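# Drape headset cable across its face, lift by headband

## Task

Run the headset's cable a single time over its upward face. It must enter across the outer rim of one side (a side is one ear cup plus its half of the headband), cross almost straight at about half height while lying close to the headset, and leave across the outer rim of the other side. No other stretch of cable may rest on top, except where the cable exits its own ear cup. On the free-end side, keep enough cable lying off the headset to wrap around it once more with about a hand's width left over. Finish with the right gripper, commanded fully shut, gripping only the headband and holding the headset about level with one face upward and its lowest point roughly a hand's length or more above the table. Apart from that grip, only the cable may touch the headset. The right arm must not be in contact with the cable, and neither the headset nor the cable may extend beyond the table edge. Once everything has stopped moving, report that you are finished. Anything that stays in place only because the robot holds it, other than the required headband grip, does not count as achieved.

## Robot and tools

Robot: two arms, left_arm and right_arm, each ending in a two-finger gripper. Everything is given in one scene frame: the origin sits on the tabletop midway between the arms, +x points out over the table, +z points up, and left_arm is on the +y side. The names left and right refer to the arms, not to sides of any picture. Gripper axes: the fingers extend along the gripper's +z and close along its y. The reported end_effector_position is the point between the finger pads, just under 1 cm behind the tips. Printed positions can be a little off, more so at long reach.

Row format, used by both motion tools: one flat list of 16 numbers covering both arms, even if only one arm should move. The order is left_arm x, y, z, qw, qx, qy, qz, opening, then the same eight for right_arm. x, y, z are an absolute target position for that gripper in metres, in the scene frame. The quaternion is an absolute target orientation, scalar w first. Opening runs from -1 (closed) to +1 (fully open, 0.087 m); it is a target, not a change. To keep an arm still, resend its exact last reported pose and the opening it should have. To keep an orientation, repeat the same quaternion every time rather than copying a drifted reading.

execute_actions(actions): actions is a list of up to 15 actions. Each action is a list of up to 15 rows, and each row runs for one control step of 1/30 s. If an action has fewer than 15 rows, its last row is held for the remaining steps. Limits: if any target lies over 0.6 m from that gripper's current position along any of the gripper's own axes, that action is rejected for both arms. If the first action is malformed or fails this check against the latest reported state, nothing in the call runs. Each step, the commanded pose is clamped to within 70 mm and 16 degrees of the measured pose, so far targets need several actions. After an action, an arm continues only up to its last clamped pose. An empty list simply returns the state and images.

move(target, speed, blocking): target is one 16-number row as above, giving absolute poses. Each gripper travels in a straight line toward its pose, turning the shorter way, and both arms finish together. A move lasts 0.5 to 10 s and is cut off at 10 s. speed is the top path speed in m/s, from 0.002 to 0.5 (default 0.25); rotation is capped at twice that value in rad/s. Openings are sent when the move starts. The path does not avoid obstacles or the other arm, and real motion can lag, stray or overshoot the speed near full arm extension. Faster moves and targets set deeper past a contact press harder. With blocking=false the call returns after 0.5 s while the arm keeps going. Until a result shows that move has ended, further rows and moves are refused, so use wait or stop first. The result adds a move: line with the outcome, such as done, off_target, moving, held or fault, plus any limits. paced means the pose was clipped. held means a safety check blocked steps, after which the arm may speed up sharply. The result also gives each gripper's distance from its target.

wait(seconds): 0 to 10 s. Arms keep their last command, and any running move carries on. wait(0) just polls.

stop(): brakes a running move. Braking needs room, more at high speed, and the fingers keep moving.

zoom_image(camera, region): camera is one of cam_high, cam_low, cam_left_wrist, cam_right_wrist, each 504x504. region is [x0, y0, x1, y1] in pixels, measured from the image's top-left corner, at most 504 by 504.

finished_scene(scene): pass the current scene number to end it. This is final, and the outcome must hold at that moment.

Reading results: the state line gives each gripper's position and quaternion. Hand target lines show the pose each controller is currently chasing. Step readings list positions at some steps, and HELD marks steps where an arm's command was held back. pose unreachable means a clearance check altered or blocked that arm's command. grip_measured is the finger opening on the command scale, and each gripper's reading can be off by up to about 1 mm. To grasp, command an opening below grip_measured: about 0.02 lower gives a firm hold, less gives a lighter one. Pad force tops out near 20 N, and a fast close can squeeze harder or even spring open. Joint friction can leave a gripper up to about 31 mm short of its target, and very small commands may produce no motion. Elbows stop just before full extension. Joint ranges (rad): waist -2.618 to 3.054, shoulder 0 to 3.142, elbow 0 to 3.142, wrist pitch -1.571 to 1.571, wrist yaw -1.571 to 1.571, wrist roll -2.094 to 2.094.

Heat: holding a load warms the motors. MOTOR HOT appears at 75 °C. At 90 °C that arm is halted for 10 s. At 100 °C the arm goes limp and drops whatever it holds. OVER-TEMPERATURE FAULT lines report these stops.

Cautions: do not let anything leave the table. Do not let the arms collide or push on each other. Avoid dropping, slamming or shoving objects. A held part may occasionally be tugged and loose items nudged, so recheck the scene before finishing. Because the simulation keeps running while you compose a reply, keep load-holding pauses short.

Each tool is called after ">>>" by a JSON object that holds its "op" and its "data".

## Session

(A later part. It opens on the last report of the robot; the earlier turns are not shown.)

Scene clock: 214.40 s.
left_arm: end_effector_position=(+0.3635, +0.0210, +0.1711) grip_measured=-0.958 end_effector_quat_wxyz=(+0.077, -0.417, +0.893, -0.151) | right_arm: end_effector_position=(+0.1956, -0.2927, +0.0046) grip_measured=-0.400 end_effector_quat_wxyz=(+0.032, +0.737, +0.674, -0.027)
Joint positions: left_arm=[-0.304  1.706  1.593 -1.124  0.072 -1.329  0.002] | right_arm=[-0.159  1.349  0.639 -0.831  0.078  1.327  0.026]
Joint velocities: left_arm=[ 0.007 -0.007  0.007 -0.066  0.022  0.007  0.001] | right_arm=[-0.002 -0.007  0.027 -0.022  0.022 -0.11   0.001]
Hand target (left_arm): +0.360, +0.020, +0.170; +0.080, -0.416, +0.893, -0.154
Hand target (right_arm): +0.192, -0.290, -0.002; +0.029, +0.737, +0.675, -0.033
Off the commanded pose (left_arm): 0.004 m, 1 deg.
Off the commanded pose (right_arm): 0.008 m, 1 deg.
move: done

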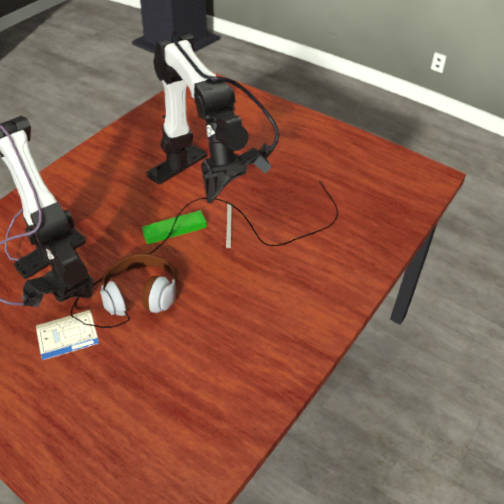

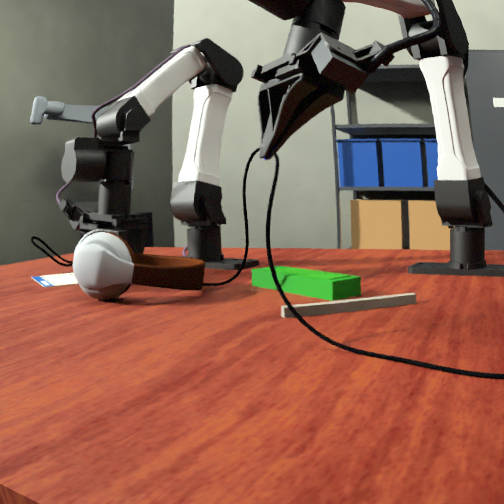

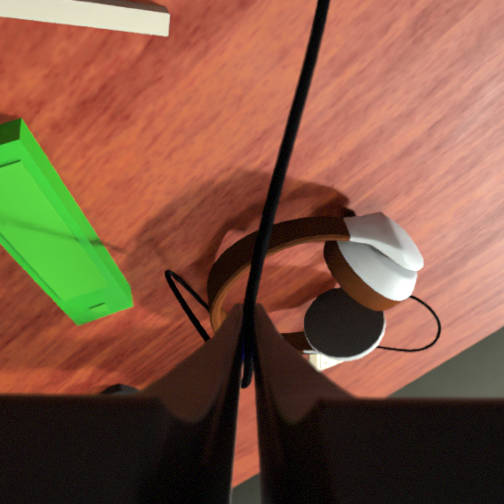

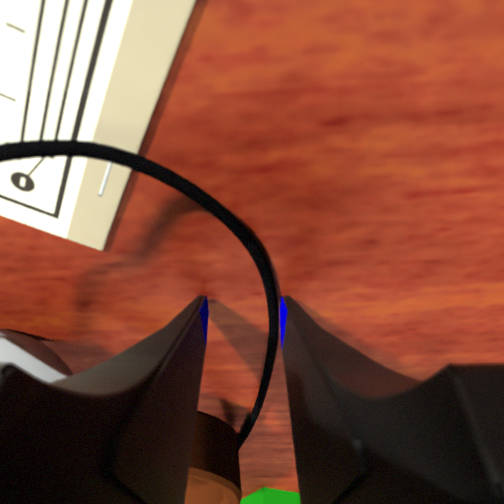

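>>> {"op": "move", "data": {"target": [0.31,0.02,0.15,0.0802,-0.4163,0.8926,-0.154,-0.98, 0.16,-0.28,0.0,0.0295,0.7366,0.6749,-0.0321,-0.6], "speed": 0.05}}

>>> {"op": "move", "data": {"target": [0.31,0.02,0.15,0.0802,-0.4163,0.8926,-0.154,-0.98, 0.165,-0.225,0.0,0.0295,0.7366,0.6749,-0.0321,-0.6], "speed": 0.05}}

Scene clock: 217.00 s.
left_arm: end_effector_position=(+0.3117, +0.0214, +0.1508) grip_measured=-0.958 end_effector_quat_wxyz=(+0.075, -0.417, +0.894, -0.147) | right_arm: end_effector_position=(+0.1729, -0.2850, +0.0041) grip_measured=-0.600 end_effector_quat_wxyz=(+0.043, +0.738, +0.673, -0.021)
Joint positions: left_arm=[-0.381  1.531  1.331 -1.042  0.046 -1.401  0.002] | right_arm=[-0.159  1.21   0.544 -0.85   0.079  1.328  0.018]
Joint velocities: left_arm=[-0.002 -0.022  0.007  0.125  0.022 -0.037 -0.   ] | right_arm=[ 0.012 -0.002  0.002 -0.051 -0.022 -0.066  0.001]
Hand target (left_arm): +0.310, +0.019, +0.151; +0.080, -0.416, +0.893, -0.153
Hand target (right_arm): +0.160, -0.280, +0.000; +0.029, +0.737, +0.675, -0.032
Off the commanded pose (left_arm): 0.002 m, 1 deg.
Off the commanded pose (right_arm): 0.014 m, 2 deg.
move: off_target (right_arm)

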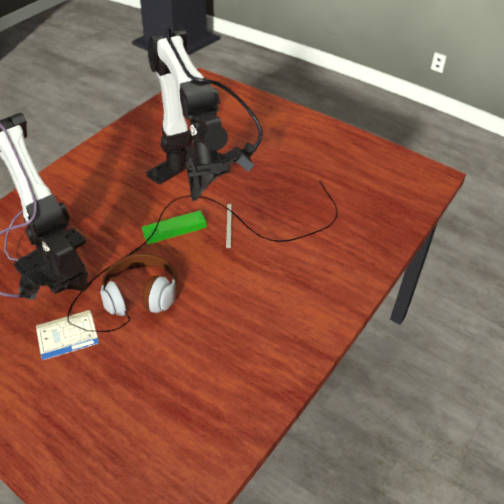

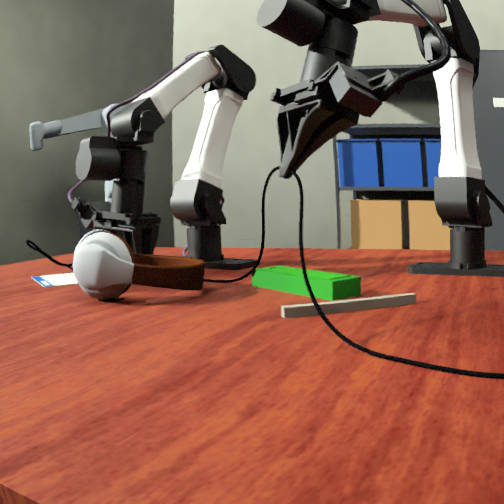

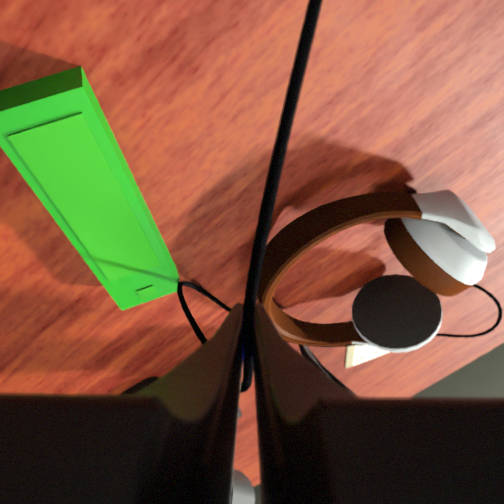

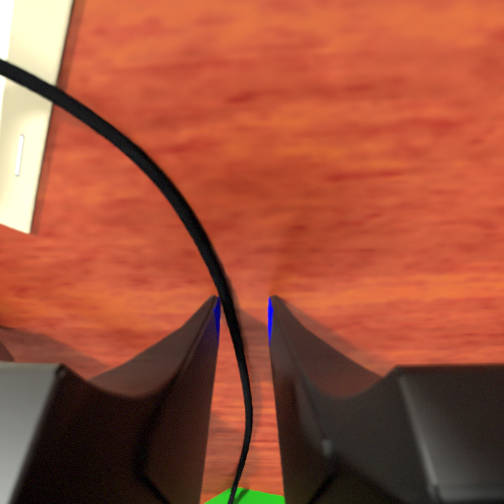

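Scene clock: 218.67 s.
left_arm: end_effector_position=(+0.3132, +0.0206, +0.1513) grip_measured=-0.958 end_effector_quat_wxyz=(+0.077, -0.417, +0.893, -0.150) | right_arm: end_effector_position=(+0.1766, -0.2281, +0.0051) grip_measured=-0.600 end_effector_quat_wxyz=(+0.040, +0.737, +0.674, -0.023)
Joint positions: left_arm=[-0.381  1.531  1.331 -1.035  0.046 -1.401  0.002] | right_arm=[ 0.198  1.202  0.544 -0.895  0.09   1.684  0.018]
Joint velocities: left_arm=[-0.002 -0.017  0.007 -0.037  0.066  0.007 -0.   ] | right_arm=[ 0.002  0.002 -0.007 -0.022  0.007  0.051 -0.   ]
Hand target (left_arm): +0.310, +0.020, +0.150; +0.080, -0.416, +0.893, -0.154
Hand target (right_arm): +0.164, -0.227, +0.000; +0.031, +0.737, +0.675, -0.037
Off the commanded pose (left_arm): 0.003 m, 1 deg.
Off the commanded pose (right_arm): 0.013 m, 2 deg.
move: off_target (right_arm)

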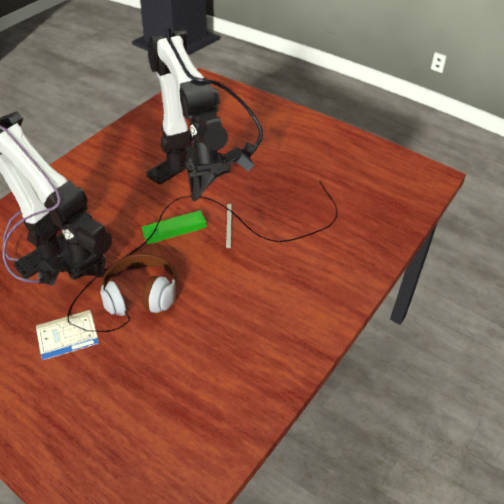

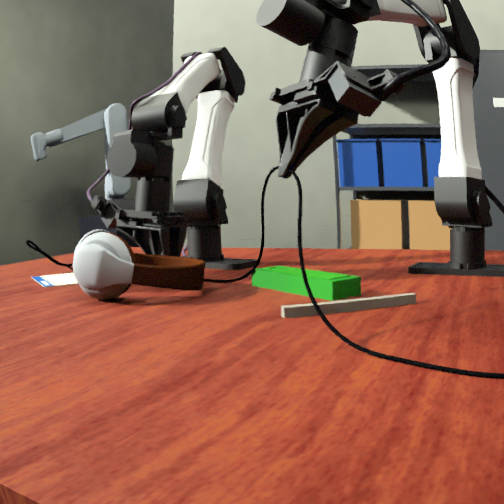

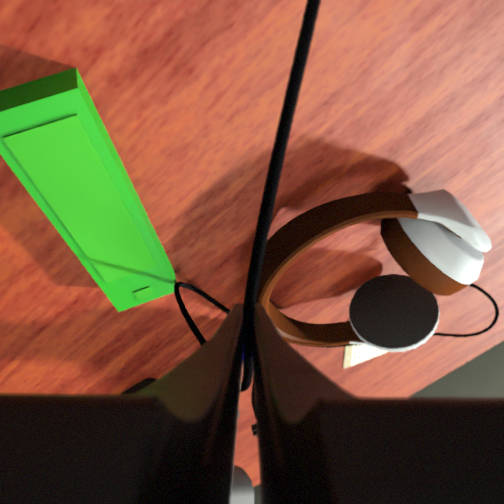

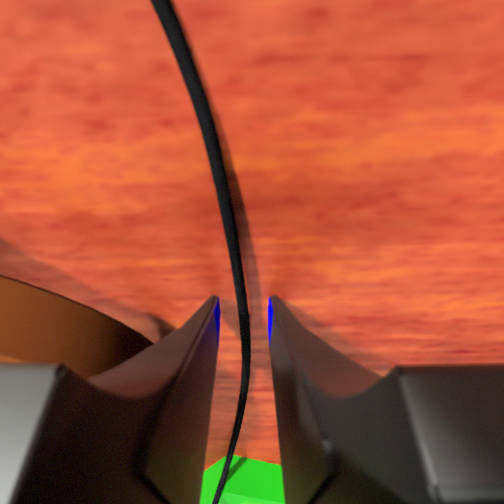

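>>> {"op": "execute_actions", "data": {"actions": [[[0.31,0.02,0.15,0.0802,-0.4163,0.8926,-0.154,-0.98,0.17,-0.225,-0.003,0.0295,0.7366,0.6749,-0.0321,-0.66],[0.31,0.02,0.15,0.0802,-0.4163,0.8926,-0.154,-0.98,0.17,-0.225,-0.003,0.0295,0.7366,0.6749,-0.0321,-0.72],[0.31,0.02,0.15,0.0802,-0.4163,0.8926,-0.154,-0.98,0.17,-0.225,-0.003,0.0295,0.7366,0.6749,-0.0321,-0.78],[0.31,0.02,0.15,0.0802,-0.4163,0.8926,-0.154,-0.98,0.17,-0.225,-0.003,0.0295,0.7366,0.6749,-0.0321,-0.82],[0.31,0.02,0.15,0.0802,-0.4163,0.8926,-0.154,-0.98,0.17,-0.225,-0.003,0.0295,0.7366,0.6749,-0.0321,-0.86],[0.31,0.02,0.15,0.0802,-0.4163,0.8926,-0.154,-0.98,0.17,-0.225,-0.003,0.0295,0.7366,0.6749,-0.0321,-0.89],[0.31,0.02,0.15,0.0802,-0.4163,0.8926,-0.154,-0.98,0.17,-0.225,-0.003,0.0295,0.7366,0.6749,-0.0321,-0.91],[0.31,0.02,0.15,0.0802,-0.4163,0.8926,-0.154,-0.98,0.17,-0.225,-0.003,0.0295,0.7366,0.6749,-0.0321,-0.93],[0.31,0.02,0.15,0.0802,-0.4163,0.8926,-0.154,-0.98,0.17,-0.225,-0.003,0.0295,0.7366,0.6749,-0.0321,-0.95],[0.31,0.02,0.15,0.0802,-0.4163,0.8926,-0.154,-0.98,0.17,-0.225,-0.003,0.0295,0.7366,0.6749,-0.0321,-0.965],[0.31,0.02,0.15,0.0802,-0.4163,0.8926,-0.154,-0.98,0.17,-0.225,-0.003,0.0295,0.7366,0.6749,-0.0321,-0.98]]]}}

>>> {"op": "move", "data": {"target": [0.34,0.06,0.16,0.0802,-0.4163,0.8926,-0.154,-0.98, 0.172,-0.25,0.10,0.0295,0.7366,0.6749,-0.0321,-0.98], "speed": 0.08}}

Scene clock: 220.20 s.
left_arm: end_effector_position=(+0.3132, +0.0206, +0.1513) grip_measured=-0.958 end_effector_quat_wxyz=(+0.077, -0.417, +0.893, -0.150) | right_arm: end_effector_position=(+0.1768, -0.2282, +0.0051) grip_measured=-0.941 end_effector_quat_wxyz=(+0.040, +0.739, +0.672, -0.022)
Joint positions: left_arm=[-0.381  1.531  1.331 -1.035  0.046 -1.401  0.002] | right_arm=[ 0.198  1.202  0.544 -0.895  0.09   1.689  0.003]
Joint velocities: left_arm=[ 0.002  0.002 -0.007 -0.007 -0.037  0.007  0.001] | right_arm=[-0.007 -0.002 -0.012  0.022  0.007 -0.022  0.002]
Hand target (left_arm): +0.310, +0.020, +0.150; +0.080, -0.416, +0.893, -0.154
Hand target (right_arm): +0.170, -0.225, -0.002; +0.030, +0.737, +0.675, -0.032
Off the commanded pose (left_arm): 0.004 m, 1 deg.
Off the commanded pose (right_arm): 0.011 m, 2 deg.
Step readings (end_effector_position):
0: left_arm (+0.3132, +0.0206, +0.1513) | right_arm (+0.1767, -0.2281, +0.0051)
1: left_arm (+0.3132, +0.0206, +0.1513) | right_arm (+0.1767, -0.2281, +0.0051)
2: left_arm (+0.3132, +0.0206, +0.1513) | right_arm (+0.1767, -0.2281, +0.0051)
4: left_arm (+0.3132, +0.0206, +0.1513) | right_arm (+0.1767, -0.2281, +0.0051)
8: left_arm (+0.3132, +0.0206, +0.1513) | right_arm (+0.1768, -0.2281, +0.0051)
15: end_effector_position above

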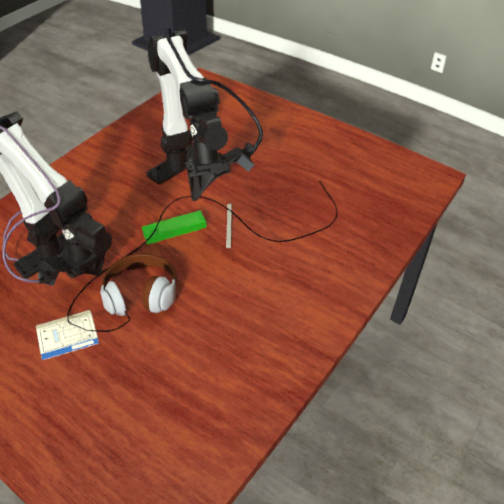

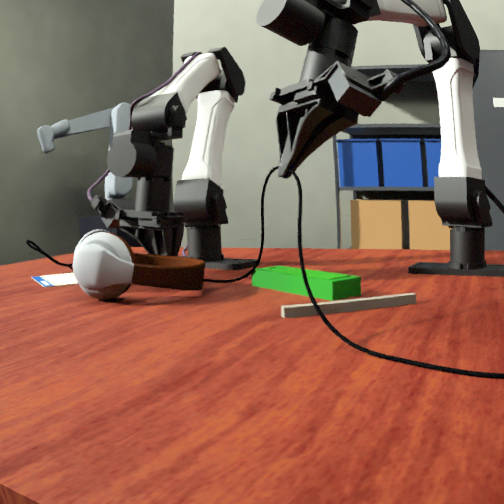

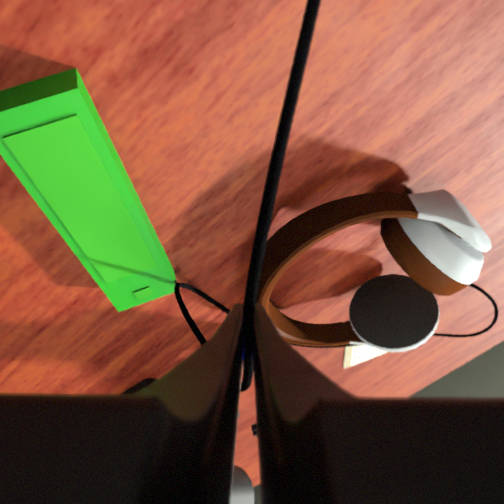

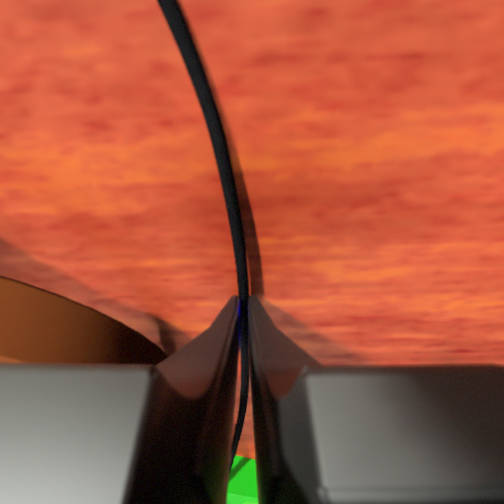

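Scene clock: 221.97 s.
left_arm: end_effector_position=(+0.3392, +0.0593, +0.1616) grip_measured=-0.958 end_effector_quat_wxyz=(+0.091, -0.414, +0.891, -0.161) | right_arm: end_effector_position=(+0.1727, -0.2481, +0.0909) grip_measured=-0.941 end_effector_quat_wxyz=(+0.024, +0.736, +0.676, -0.039)
Joint positions: left_arm=[-0.224  1.531  1.364 -1.043  0.093 -1.251  0.002] | right_arm=[ 0.072  1.147  0.864 -1.305  0.09   1.555  0.003]
Joint velocities: left_arm=[-0.012  0.007 -0.007  0.007 -0.022 -0.037 -0.   ] | right_arm=[-0.007 -0.002 -0.017  0.037 -0.007  0.022 -0.001]
Hand target (left_arm): +0.340, +0.061, +0.160; +0.081, -0.416, +0.892, -0.155
Hand target (right_arm): +0.175, -0.249, +0.100; +0.029, +0.737, +0.675, -0.031
Off the commanded pose (left_arm): 0.002 m, 1 deg.
Off the commanded pose (right_arm): 0.009 m, 1 deg.
move: done

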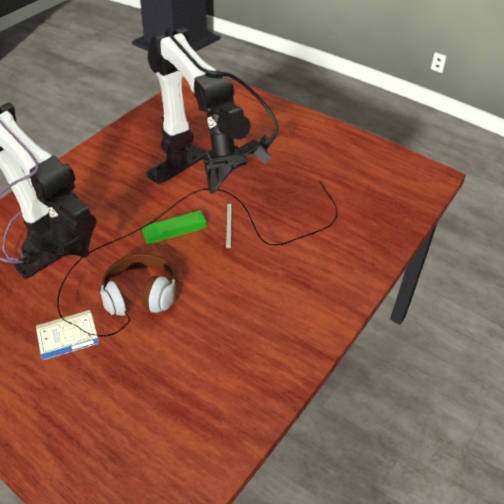

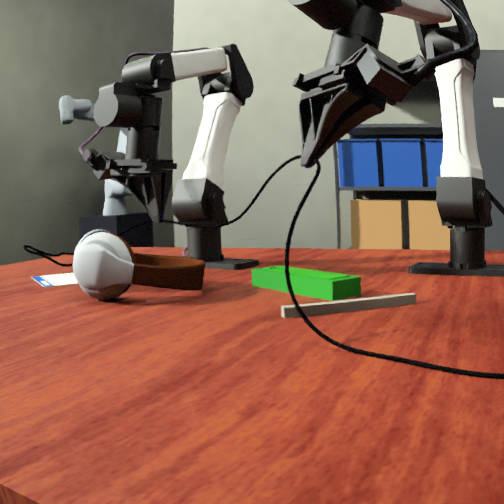

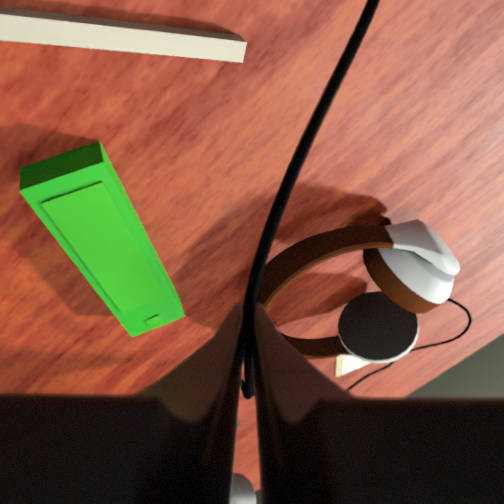

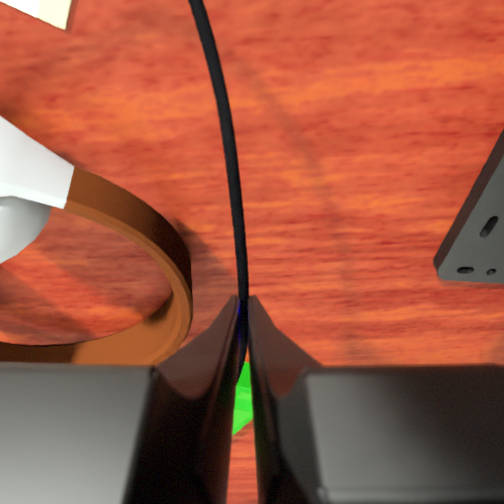

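>>> {"op": "move", "data": {"target": [0.455,0.005,0.12,0.0802,-0.4163,0.8926,-0.154,-0.98, 0.20,-0.305,0.10,0.0191,0.8979,0.438,-0.0392,-0.98], "speed": 0.09}}

Scene clock: 225.83 s.
left_arm: end_effector_position=(+0.4437, -0.0010, +0.1208) grip_measured=-0.958 end_effector_quat_wxyz=(+0.062, -0.406, +0.896, -0.167) | right_arm: end_effector_position=(+0.1997, -0.2909, +0.0971) grip_measured=-0.941 end_effector_quat_wxyz=(+0.001, +0.892, +0.453, -0.021)
Joint positions: left_arm=[-0.25   2.029  1.805 -1.014  0.137 -1.262  0.002] | right_arm=[-0.184  1.225  0.93  -1.302  0.033  1.846  0.003]
Joint velocities: left_arm=[ 0.012  0.007  0.017 -0.037 -0.037 -0.022 -0.   ] | right_arm=[-0.012 -0.007  0.002  0.022  0.051 -0.051  0.   ]
Hand target (left_arm): +0.455, +0.006, +0.118; +0.080, -0.416, +0.892, -0.154
Hand target (right_arm): +0.201, -0.304, +0.100; +0.017, +0.898, +0.438, -0.036
Off the commanded pose (left_arm): 0.013 m, 3 deg.
Off the commanded pose (right_arm): 0.014 m, 3 deg.
move: off_target (left_arm, right_arm)

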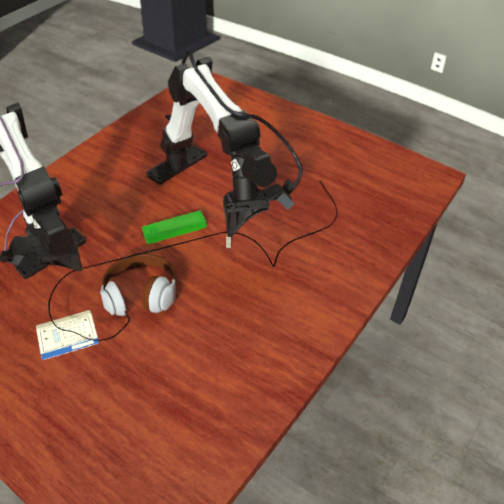

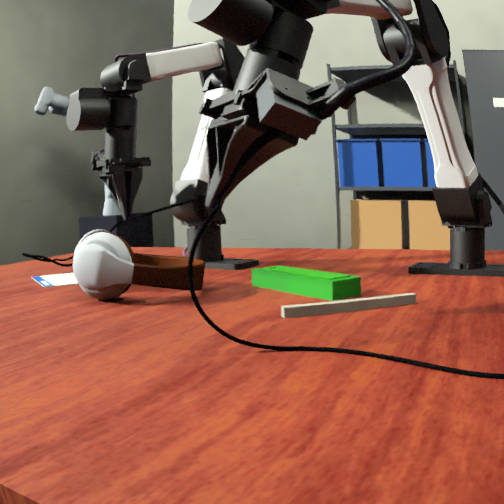

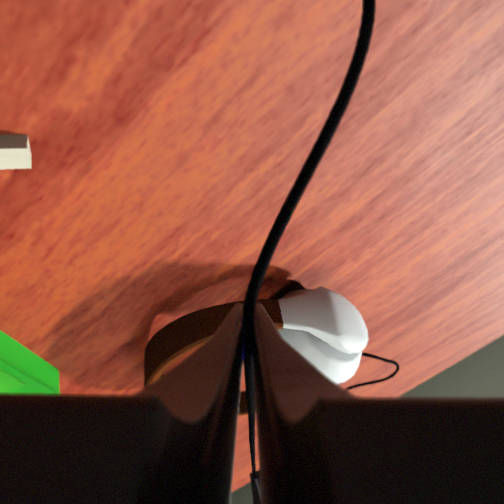

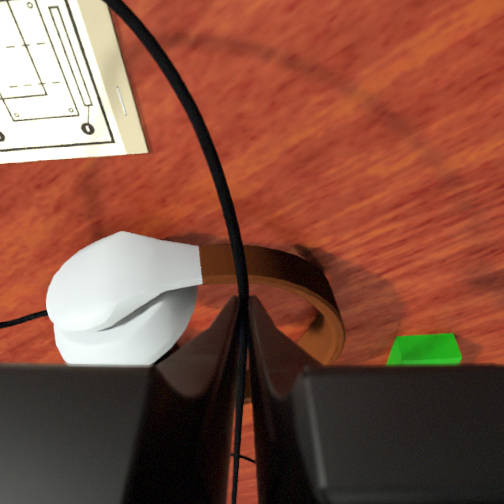

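>>> {"op": "move", "data": {"target": [0.452,-0.012,0.012,0.0802,-0.4163,0.8926,-0.154,-0.98, 0.212,-0.308,0.035,0.0191,0.8979,0.438,-0.0392,-0.98], "speed": 0.06}}

Scene clock: 229.70 s.
left_arm: end_effector_position=(+0.4533, -0.0118, +0.0253) grip_measured=-0.958 end_effector_quat_wxyz=(+0.081, -0.413, +0.892, -0.164) | right_arm: end_effector_position=(+0.2136, -0.3029, +0.0432) grip_measured=-0.941 end_effector_quat_wxyz=(+0.018, +0.893, +0.448, -0.030)
Joint positions: left_arm=[-0.278  2.115  1.55  -0.649  0.092 -1.302  0.002] | right_arm=[-0.184  1.322  0.783 -1.046  0.068  1.854  0.003]
Joint velocities: left_arm=[-0.012  0.002 -0.012  0.051 -0.007 -0.007  0.001] | right_arm=[-0.012  0.007 -0.022 -0.081  0.037  0.037  0.   ]
Hand target (left_arm): +0.450, -0.011, +0.012; +0.080, -0.416, +0.893, -0.154
Hand target (right_arm): +0.210, -0.307, +0.035; +0.019, +0.898, +0.438, -0.039
Off the commanded pose (left_arm): 0.013 m, 1 deg.
Off the commanded pose (right_arm): 0.010 m, 2 deg.
move: off_target (left_arm)

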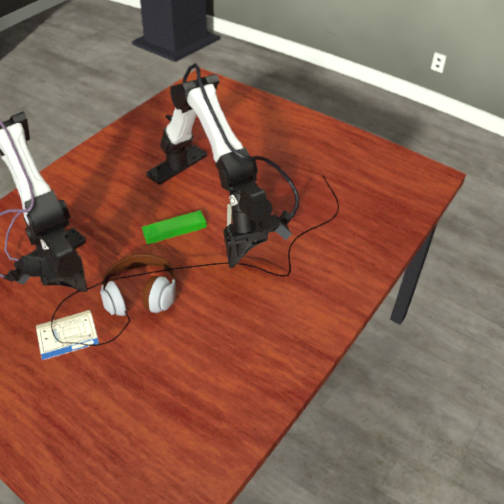

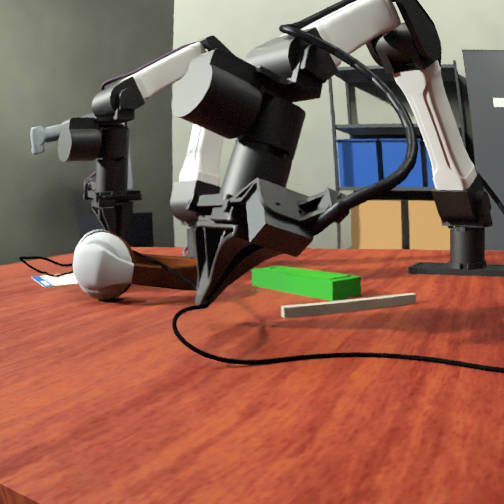

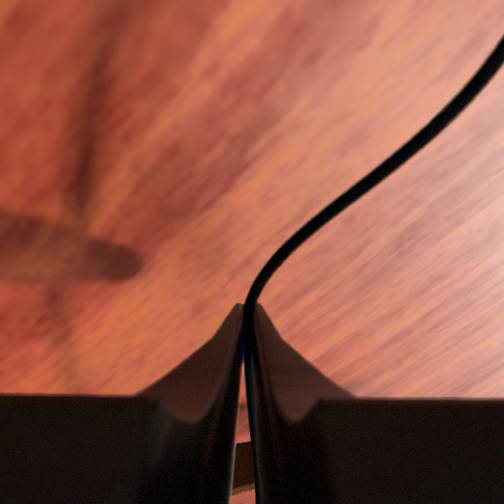

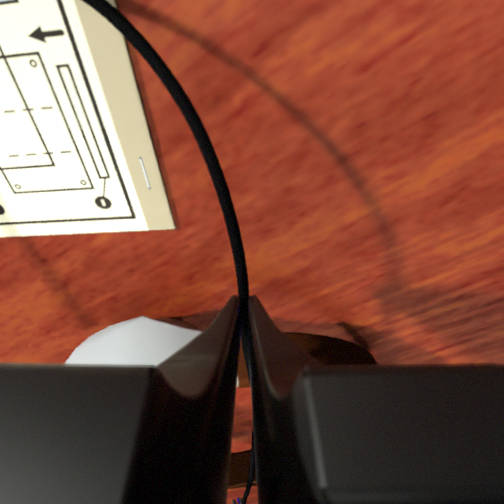

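>>> {"op": "execute_actions", "data": {"actions": [[[0.452,-0.012,0.012,0.0802,-0.4163,0.8926,-0.154,-0.98,0.212,-0.308,0.035,0.0191,0.8979,0.438,-0.0392,-0.92],[0.452,-0.012,0.012,0.0802,-0.4163,0.8926,-0.154,-0.98,0.212,-0.308,0.035,0.0191,0.8979,0.438,-0.0392,-0.9],[0.452,-0.012,0.012,0.0802,-0.4163,0.8926,-0.154,-0.98,0.212,-0.308,0.035,0.0191,0.8979,0.438,-0.0392,-0.87],[0.452,-0.012,0.012,0.0802,-0.4163,0.8926,-0.154,-0.98,0.212,-0.308,0.035,0.0191,0.8979,0.438,-0.0392,-0.83],[0.452,-0.012,0.012,0.0802,-0.4163,0.8926,-0.154,-0.98,0.212,-0.308,0.035,0.0191,0.8979,0.438,-0.0392,-0.78],[0.452,-0.012,0.012,0.0802,-0.4163,0.8926,-0.154,-0.98,0.212,-0.308,0.035,0.0191,0.8979,0.438,-0.0392,-0.7],[0.452,-0.012,0.012,0.0802,-0.4163,0.8926,-0.154,-0.98,0.212,-0.308,0.035,0.0191,0.8979,0.438,-0.0392,-0.6]]]}}

>>> {"op": "move", "data": {"target": [0.452,-0.012,0.012,0.0802,-0.4163,0.8926,-0.154,-0.98, 0.205,-0.30,0.15,0.0191,0.8979,0.438,-0.0392,-0.6], "speed": 0.1}}

Scene clock: 230.93 s.
left_arm: end_effector_position=(+0.4545, -0.0108, +0.0250) grip_measured=-0.958 end_effector_quat_wxyz=(+0.085, -0.414, +0.892, -0.162) | right_arm: end_effector_position=(+0.2140, -0.3044, +0.0431) grip_measured=-0.600 end_effector_quat_wxyz=(+0.022, +0.893, +0.448, -0.031)
Joint positions: left_arm=[-0.278  2.115  1.55  -0.647  0.085 -1.302  0.002] | right_arm=[-0.184  1.322  0.783 -1.043  0.075  1.856  0.017]
Joint velocities: left_arm=[ 0.007 -0.012 -0.012 -0.037  0.022  0.022  0.001] | right_arm=[ 0.012  0.002  0.002  0.037 -0.007  0.037  0.   ]
Hand target (left_arm): +0.452, -0.012, +0.012; +0.080, -0.416, +0.893, -0.154
Hand target (right_arm): +0.212, -0.308, +0.035; +0.019, +0.898, +0.438, -0.039
Off the commanded pose (left_arm): 0.013 m, 1 deg.
Off the commanded pose (right_arm): 0.009 m, 2 deg.
Step readings (end_effector_position):
0: left_arm (+0.4535, -0.0118, +0.0253) | right_arm (+0.2138, -0.3029, +0.0432)
1: left_arm (+0.4535, -0.0118, +0.0253) | right_arm (+0.2138, -0.3029, +0.0432)
2: left_arm (+0.4535, -0.0118, +0.0253) | right_arm (+0.2139, -0.3031, +0.0432)
4: left_arm (+0.4538, -0.0114, +0.0252) | right_arm (+0.2139, -0.3035, +0.0432)
8: left_arm (+0.4543, -0.0110, +0.0251) | right_arm (+0.2139, -0.3041, +0.0431)
15: end_effector_position above

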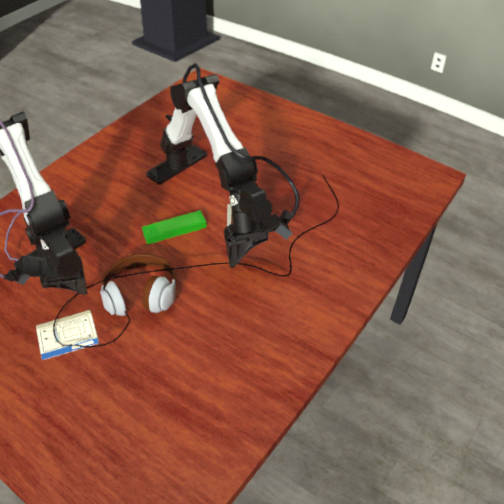

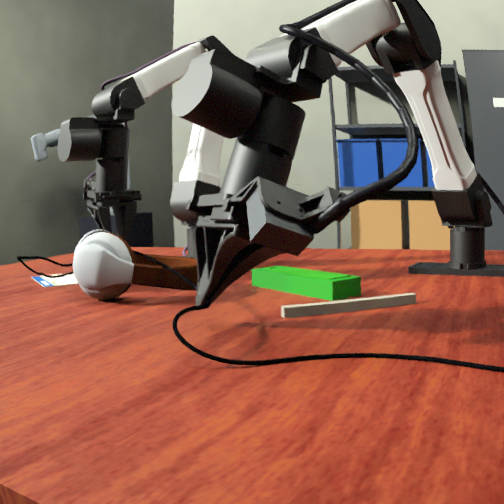

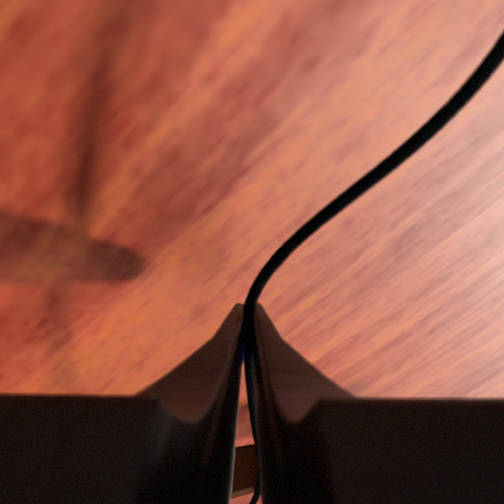

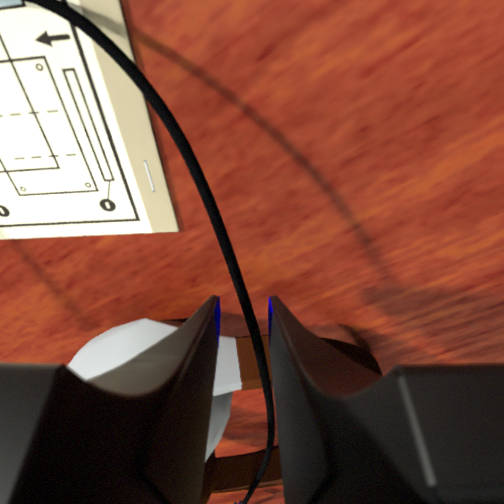

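Scene clock: 232.60 s.
left_arm: end_effector_position=(+0.4545, -0.0108, +0.0250) grip_measured=-0.958 end_effector_quat_wxyz=(+0.085, -0.414, +0.892, -0.162) | right_arm: end_effector_position=(+0.2062, -0.3018, +0.1419) grip_measured=-0.600 end_effector_quat_wxyz=(+0.010, +0.898, +0.437, -0.042)
Joint positions: left_arm=[-0.278  2.115  1.55  -0.647  0.084 -1.302  0.002] | right_arm=[-0.184  1.281  1.15  -1.484  0.075  1.881  0.017]
Joint velocities: left_arm=[-0.012 -0.032 -0.007 -0.007 -0.022  0.081 -0.001] | right_arm=[ 0.007  0.007  0.007 -0.022 -0.022  0.081 -0.001]
Hand target (left_arm): +0.452, -0.012, +0.012; +0.080, -0.416, +0.893, -0.154
Hand target (right_arm): +0.208, -0.301, +0.150; +0.019, +0.898, +0.438, -0.039
Off the commanded pose (left_arm): 0.013 m, 1 deg.
Off the commanded pose (right_arm): 0.008 m, 1 deg.
move: off_target (left_arm)

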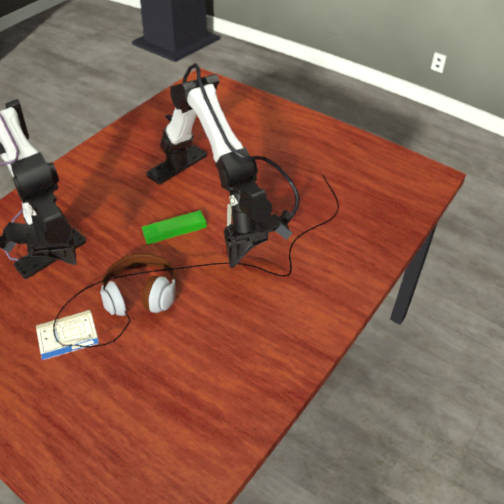

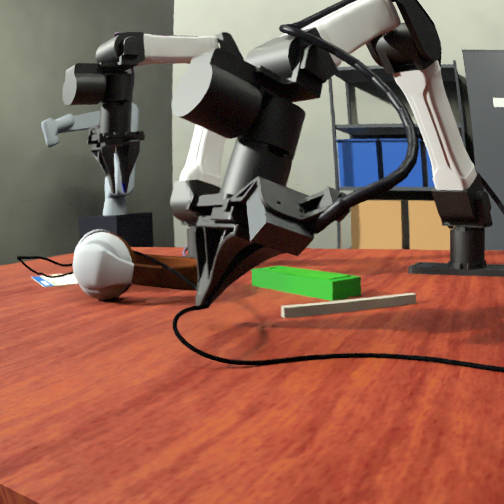

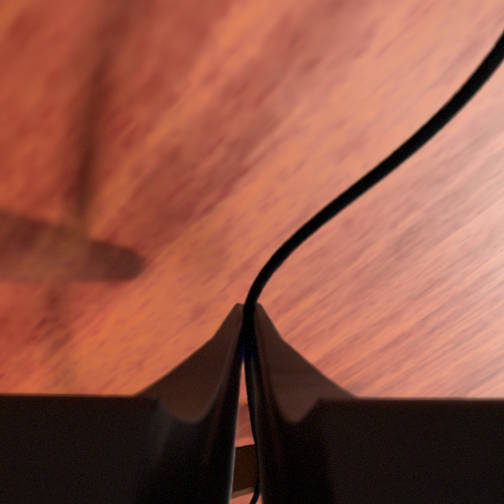

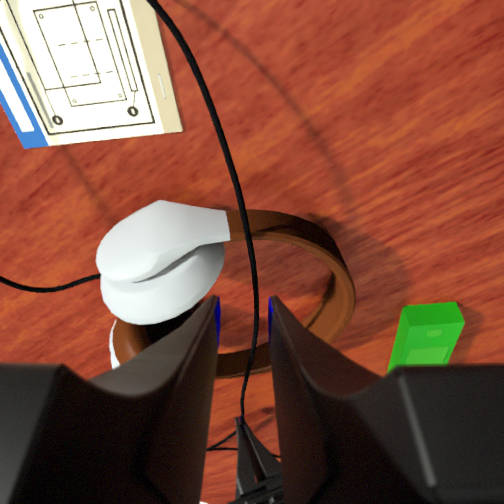

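>>> {"op": "move", "data": {"target": [0.452,-0.012,0.012,0.0802,-0.4163,0.8926,-0.154,-0.98, 0.20,-0.24,0.16,0.0819,0.3407,0.9361,-0.0298,-0.3], "speed": 0.5}}

>>> {"op": "move", "data": {"target": [0.452,-0.012,0.012,0.0802,-0.4163,0.8926,-0.154,-0.98, 0.215,-0.175,0.11,0.1961,-0.4126,0.8848,0.0915,-0.3], "speed": 0.5}}

Scene clock: 236.53 s.
left_arm: end_effector_position=(+0.4546, -0.0108, +0.0250) grip_measured=-0.958 end_effector_quat_wxyz=(+0.085, -0.414, +0.892, -0.162) | right_arm: end_effector_position=(+0.1901, -0.2438, +0.1509) grip_measured=-0.300 end_effector_quat_wxyz=(+0.053, +0.348, +0.934, -0.050)
Joint positions: left_arm=[-0.278  2.115  1.55  -0.647  0.084 -1.302  0.002] | right_arm=[ 0.224  1.281  1.19  -1.423  0.134  0.76   0.031]
Joint velocities: left_arm=[-0.007 -0.017 -0.012  0.022  0.037  0.007 -0.   ] | right_arm=[-0.012 -0.007 -0.002 -0.051  0.037  0.022  0.   ]
Hand target (left_arm): +0.452, -0.012, +0.012; +0.080, -0.416, +0.893, -0.154
Hand target (right_arm): +0.199, -0.241, +0.160; +0.081, +0.340, +0.936, -0.035
Off the commanded pose (left_arm): 0.013 m, 1 deg.
Off the commanded pose (right_arm): 0.014 m, 4 deg.
move: off_target (left_arm, right_arm)

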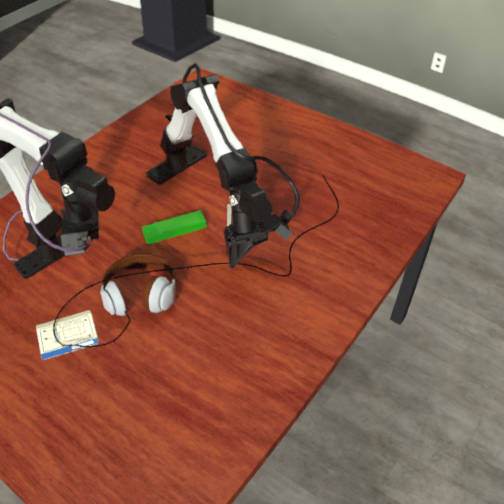

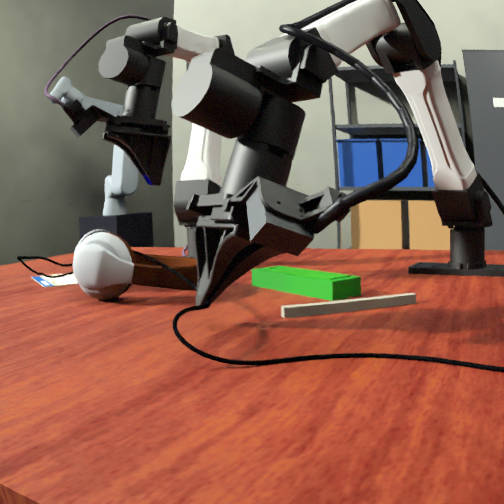

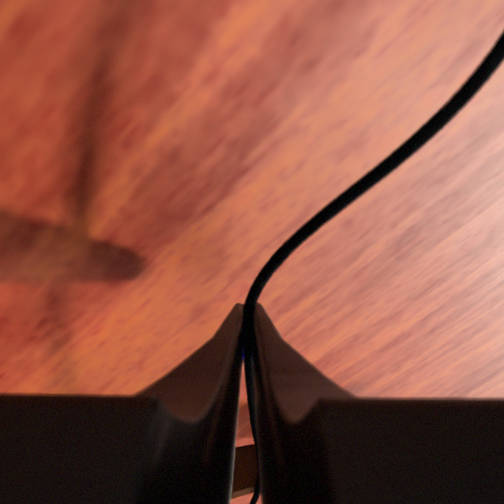

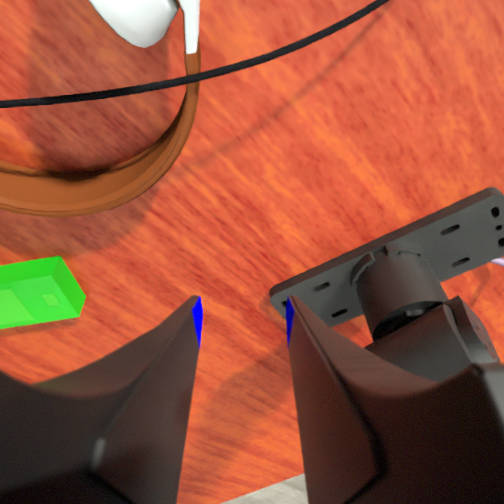

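Scene clock: 238.90 s.
left_arm: end_effector_position=(+0.4546, -0.0108, +0.0250) grip_measured=-0.958 end_effector_quat_wxyz=(+0.085, -0.414, +0.892, -0.162) | right_arm: end_effector_position=(+0.2147, -0.1775, +0.1124) grip_measured=-0.300 end_effector_quat_wxyz=(+0.189, -0.407, +0.889, +0.085)
Joint positions: left_arm=[-0.278  2.115  1.55  -0.647  0.084 -1.302  0.002] | right_arm=[ 0.471  1.142  0.923 -0.991 -0.215 -0.521  0.031]
Joint velocities: left_arm=[ 0.007 -0.002  0.012 -0.007  0.051 -0.066 -0.001] | right_arm=[ 0.002  0.017 -0.027 -0.037 -0.022 -0.022  0.   ]
Hand target (left_arm): +0.452, -0.012, +0.012; +0.080, -0.416, +0.893, -0.154
Hand target (right_arm): +0.214, -0.176, +0.109; +0.194, -0.415, +0.885, +0.088
Off the commanded pose (left_arm): 0.013 m, 1 deg.
Off the commanded pose (right_arm): 0.003 m, 1 deg.
move: off_target (left_arm)

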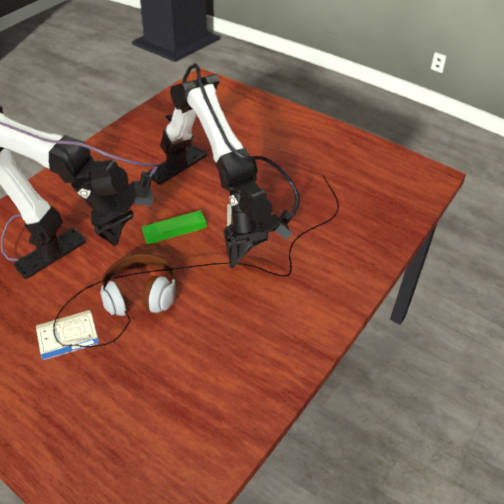

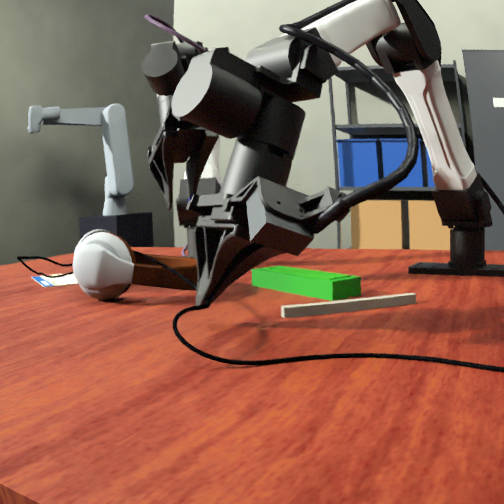

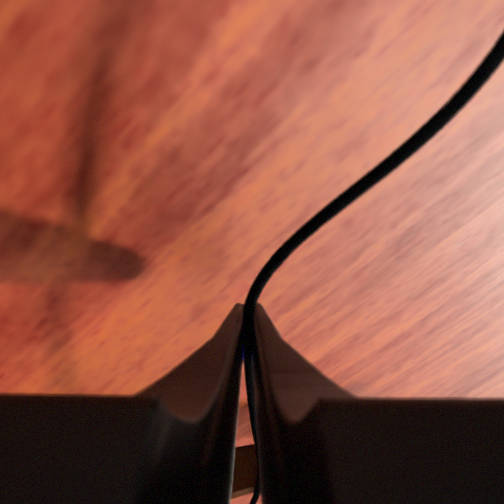

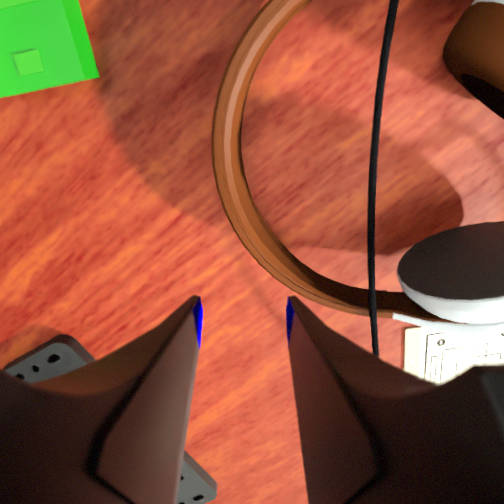

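>>> {"op": "move", "data": {"target": [0.452,-0.012,0.012,0.0802,-0.4163,0.8926,-0.154,-0.98, 0.232,-0.135,0.065,0.2013,-0.3578,0.9083,0.0793,-0.3], "speed": 0.1}}

Scene clock: 241.27 s.
left_arm: end_effector_position=(+0.4546, -0.0108, +0.0250) grip_measured=-0.958 end_effector_quat_wxyz=(+0.085, -0.414, +0.892, -0.162) | right_arm: end_effector_position=(+0.2327, -0.1376, +0.0722) grip_measured=-0.300 end_effector_quat_wxyz=(+0.205, -0.359, +0.907, +0.080)
Joint positions: left_arm=[-0.278  2.115  1.55  -0.647  0.084 -1.302  0.002] | right_arm=[ 0.63   1.247  0.816 -0.713 -0.124 -0.27   0.031]
Joint velocities: left_arm=[-0.007 -0.007  0.012  0.022  0.051 -0.066 -0.001] | right_arm=[-0.012 -0.002  0.012 -0.022  0.051 -0.037  0.   ]
Hand target (left_arm): +0.452, -0.012, +0.012; +0.080, -0.416, +0.893, -0.154
Hand target (right_arm): +0.231, -0.136, +0.065; +0.200, -0.359, +0.908, +0.077
Off the commanded pose (left_arm): 0.013 m, 1 deg.
Off the commanded pose (right_arm): 0.008 m, 0 deg.
move: off_target (left_arm)

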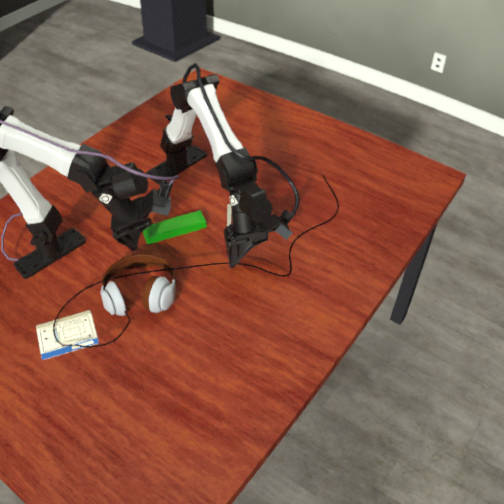

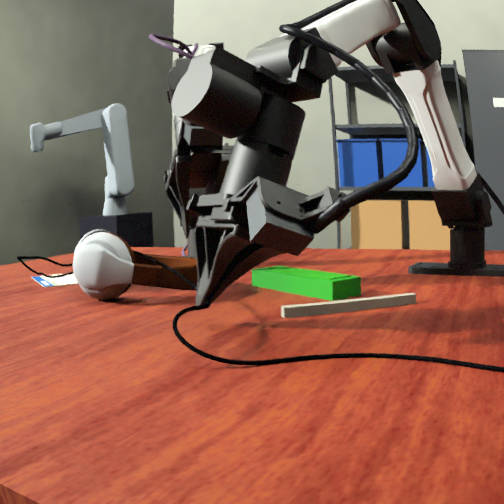

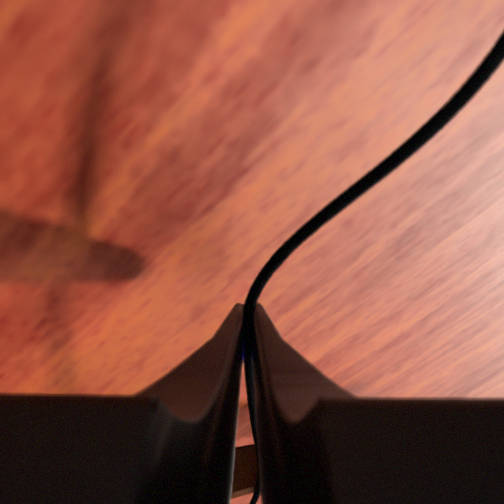

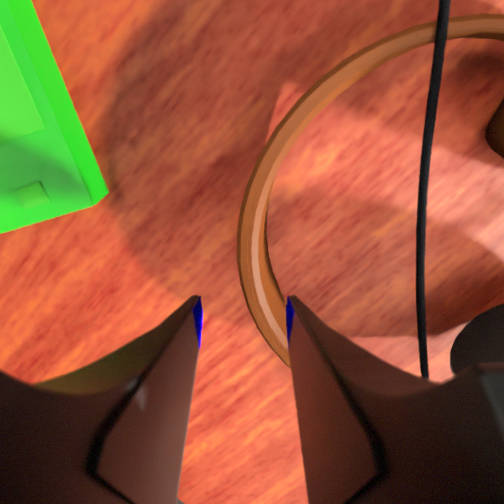

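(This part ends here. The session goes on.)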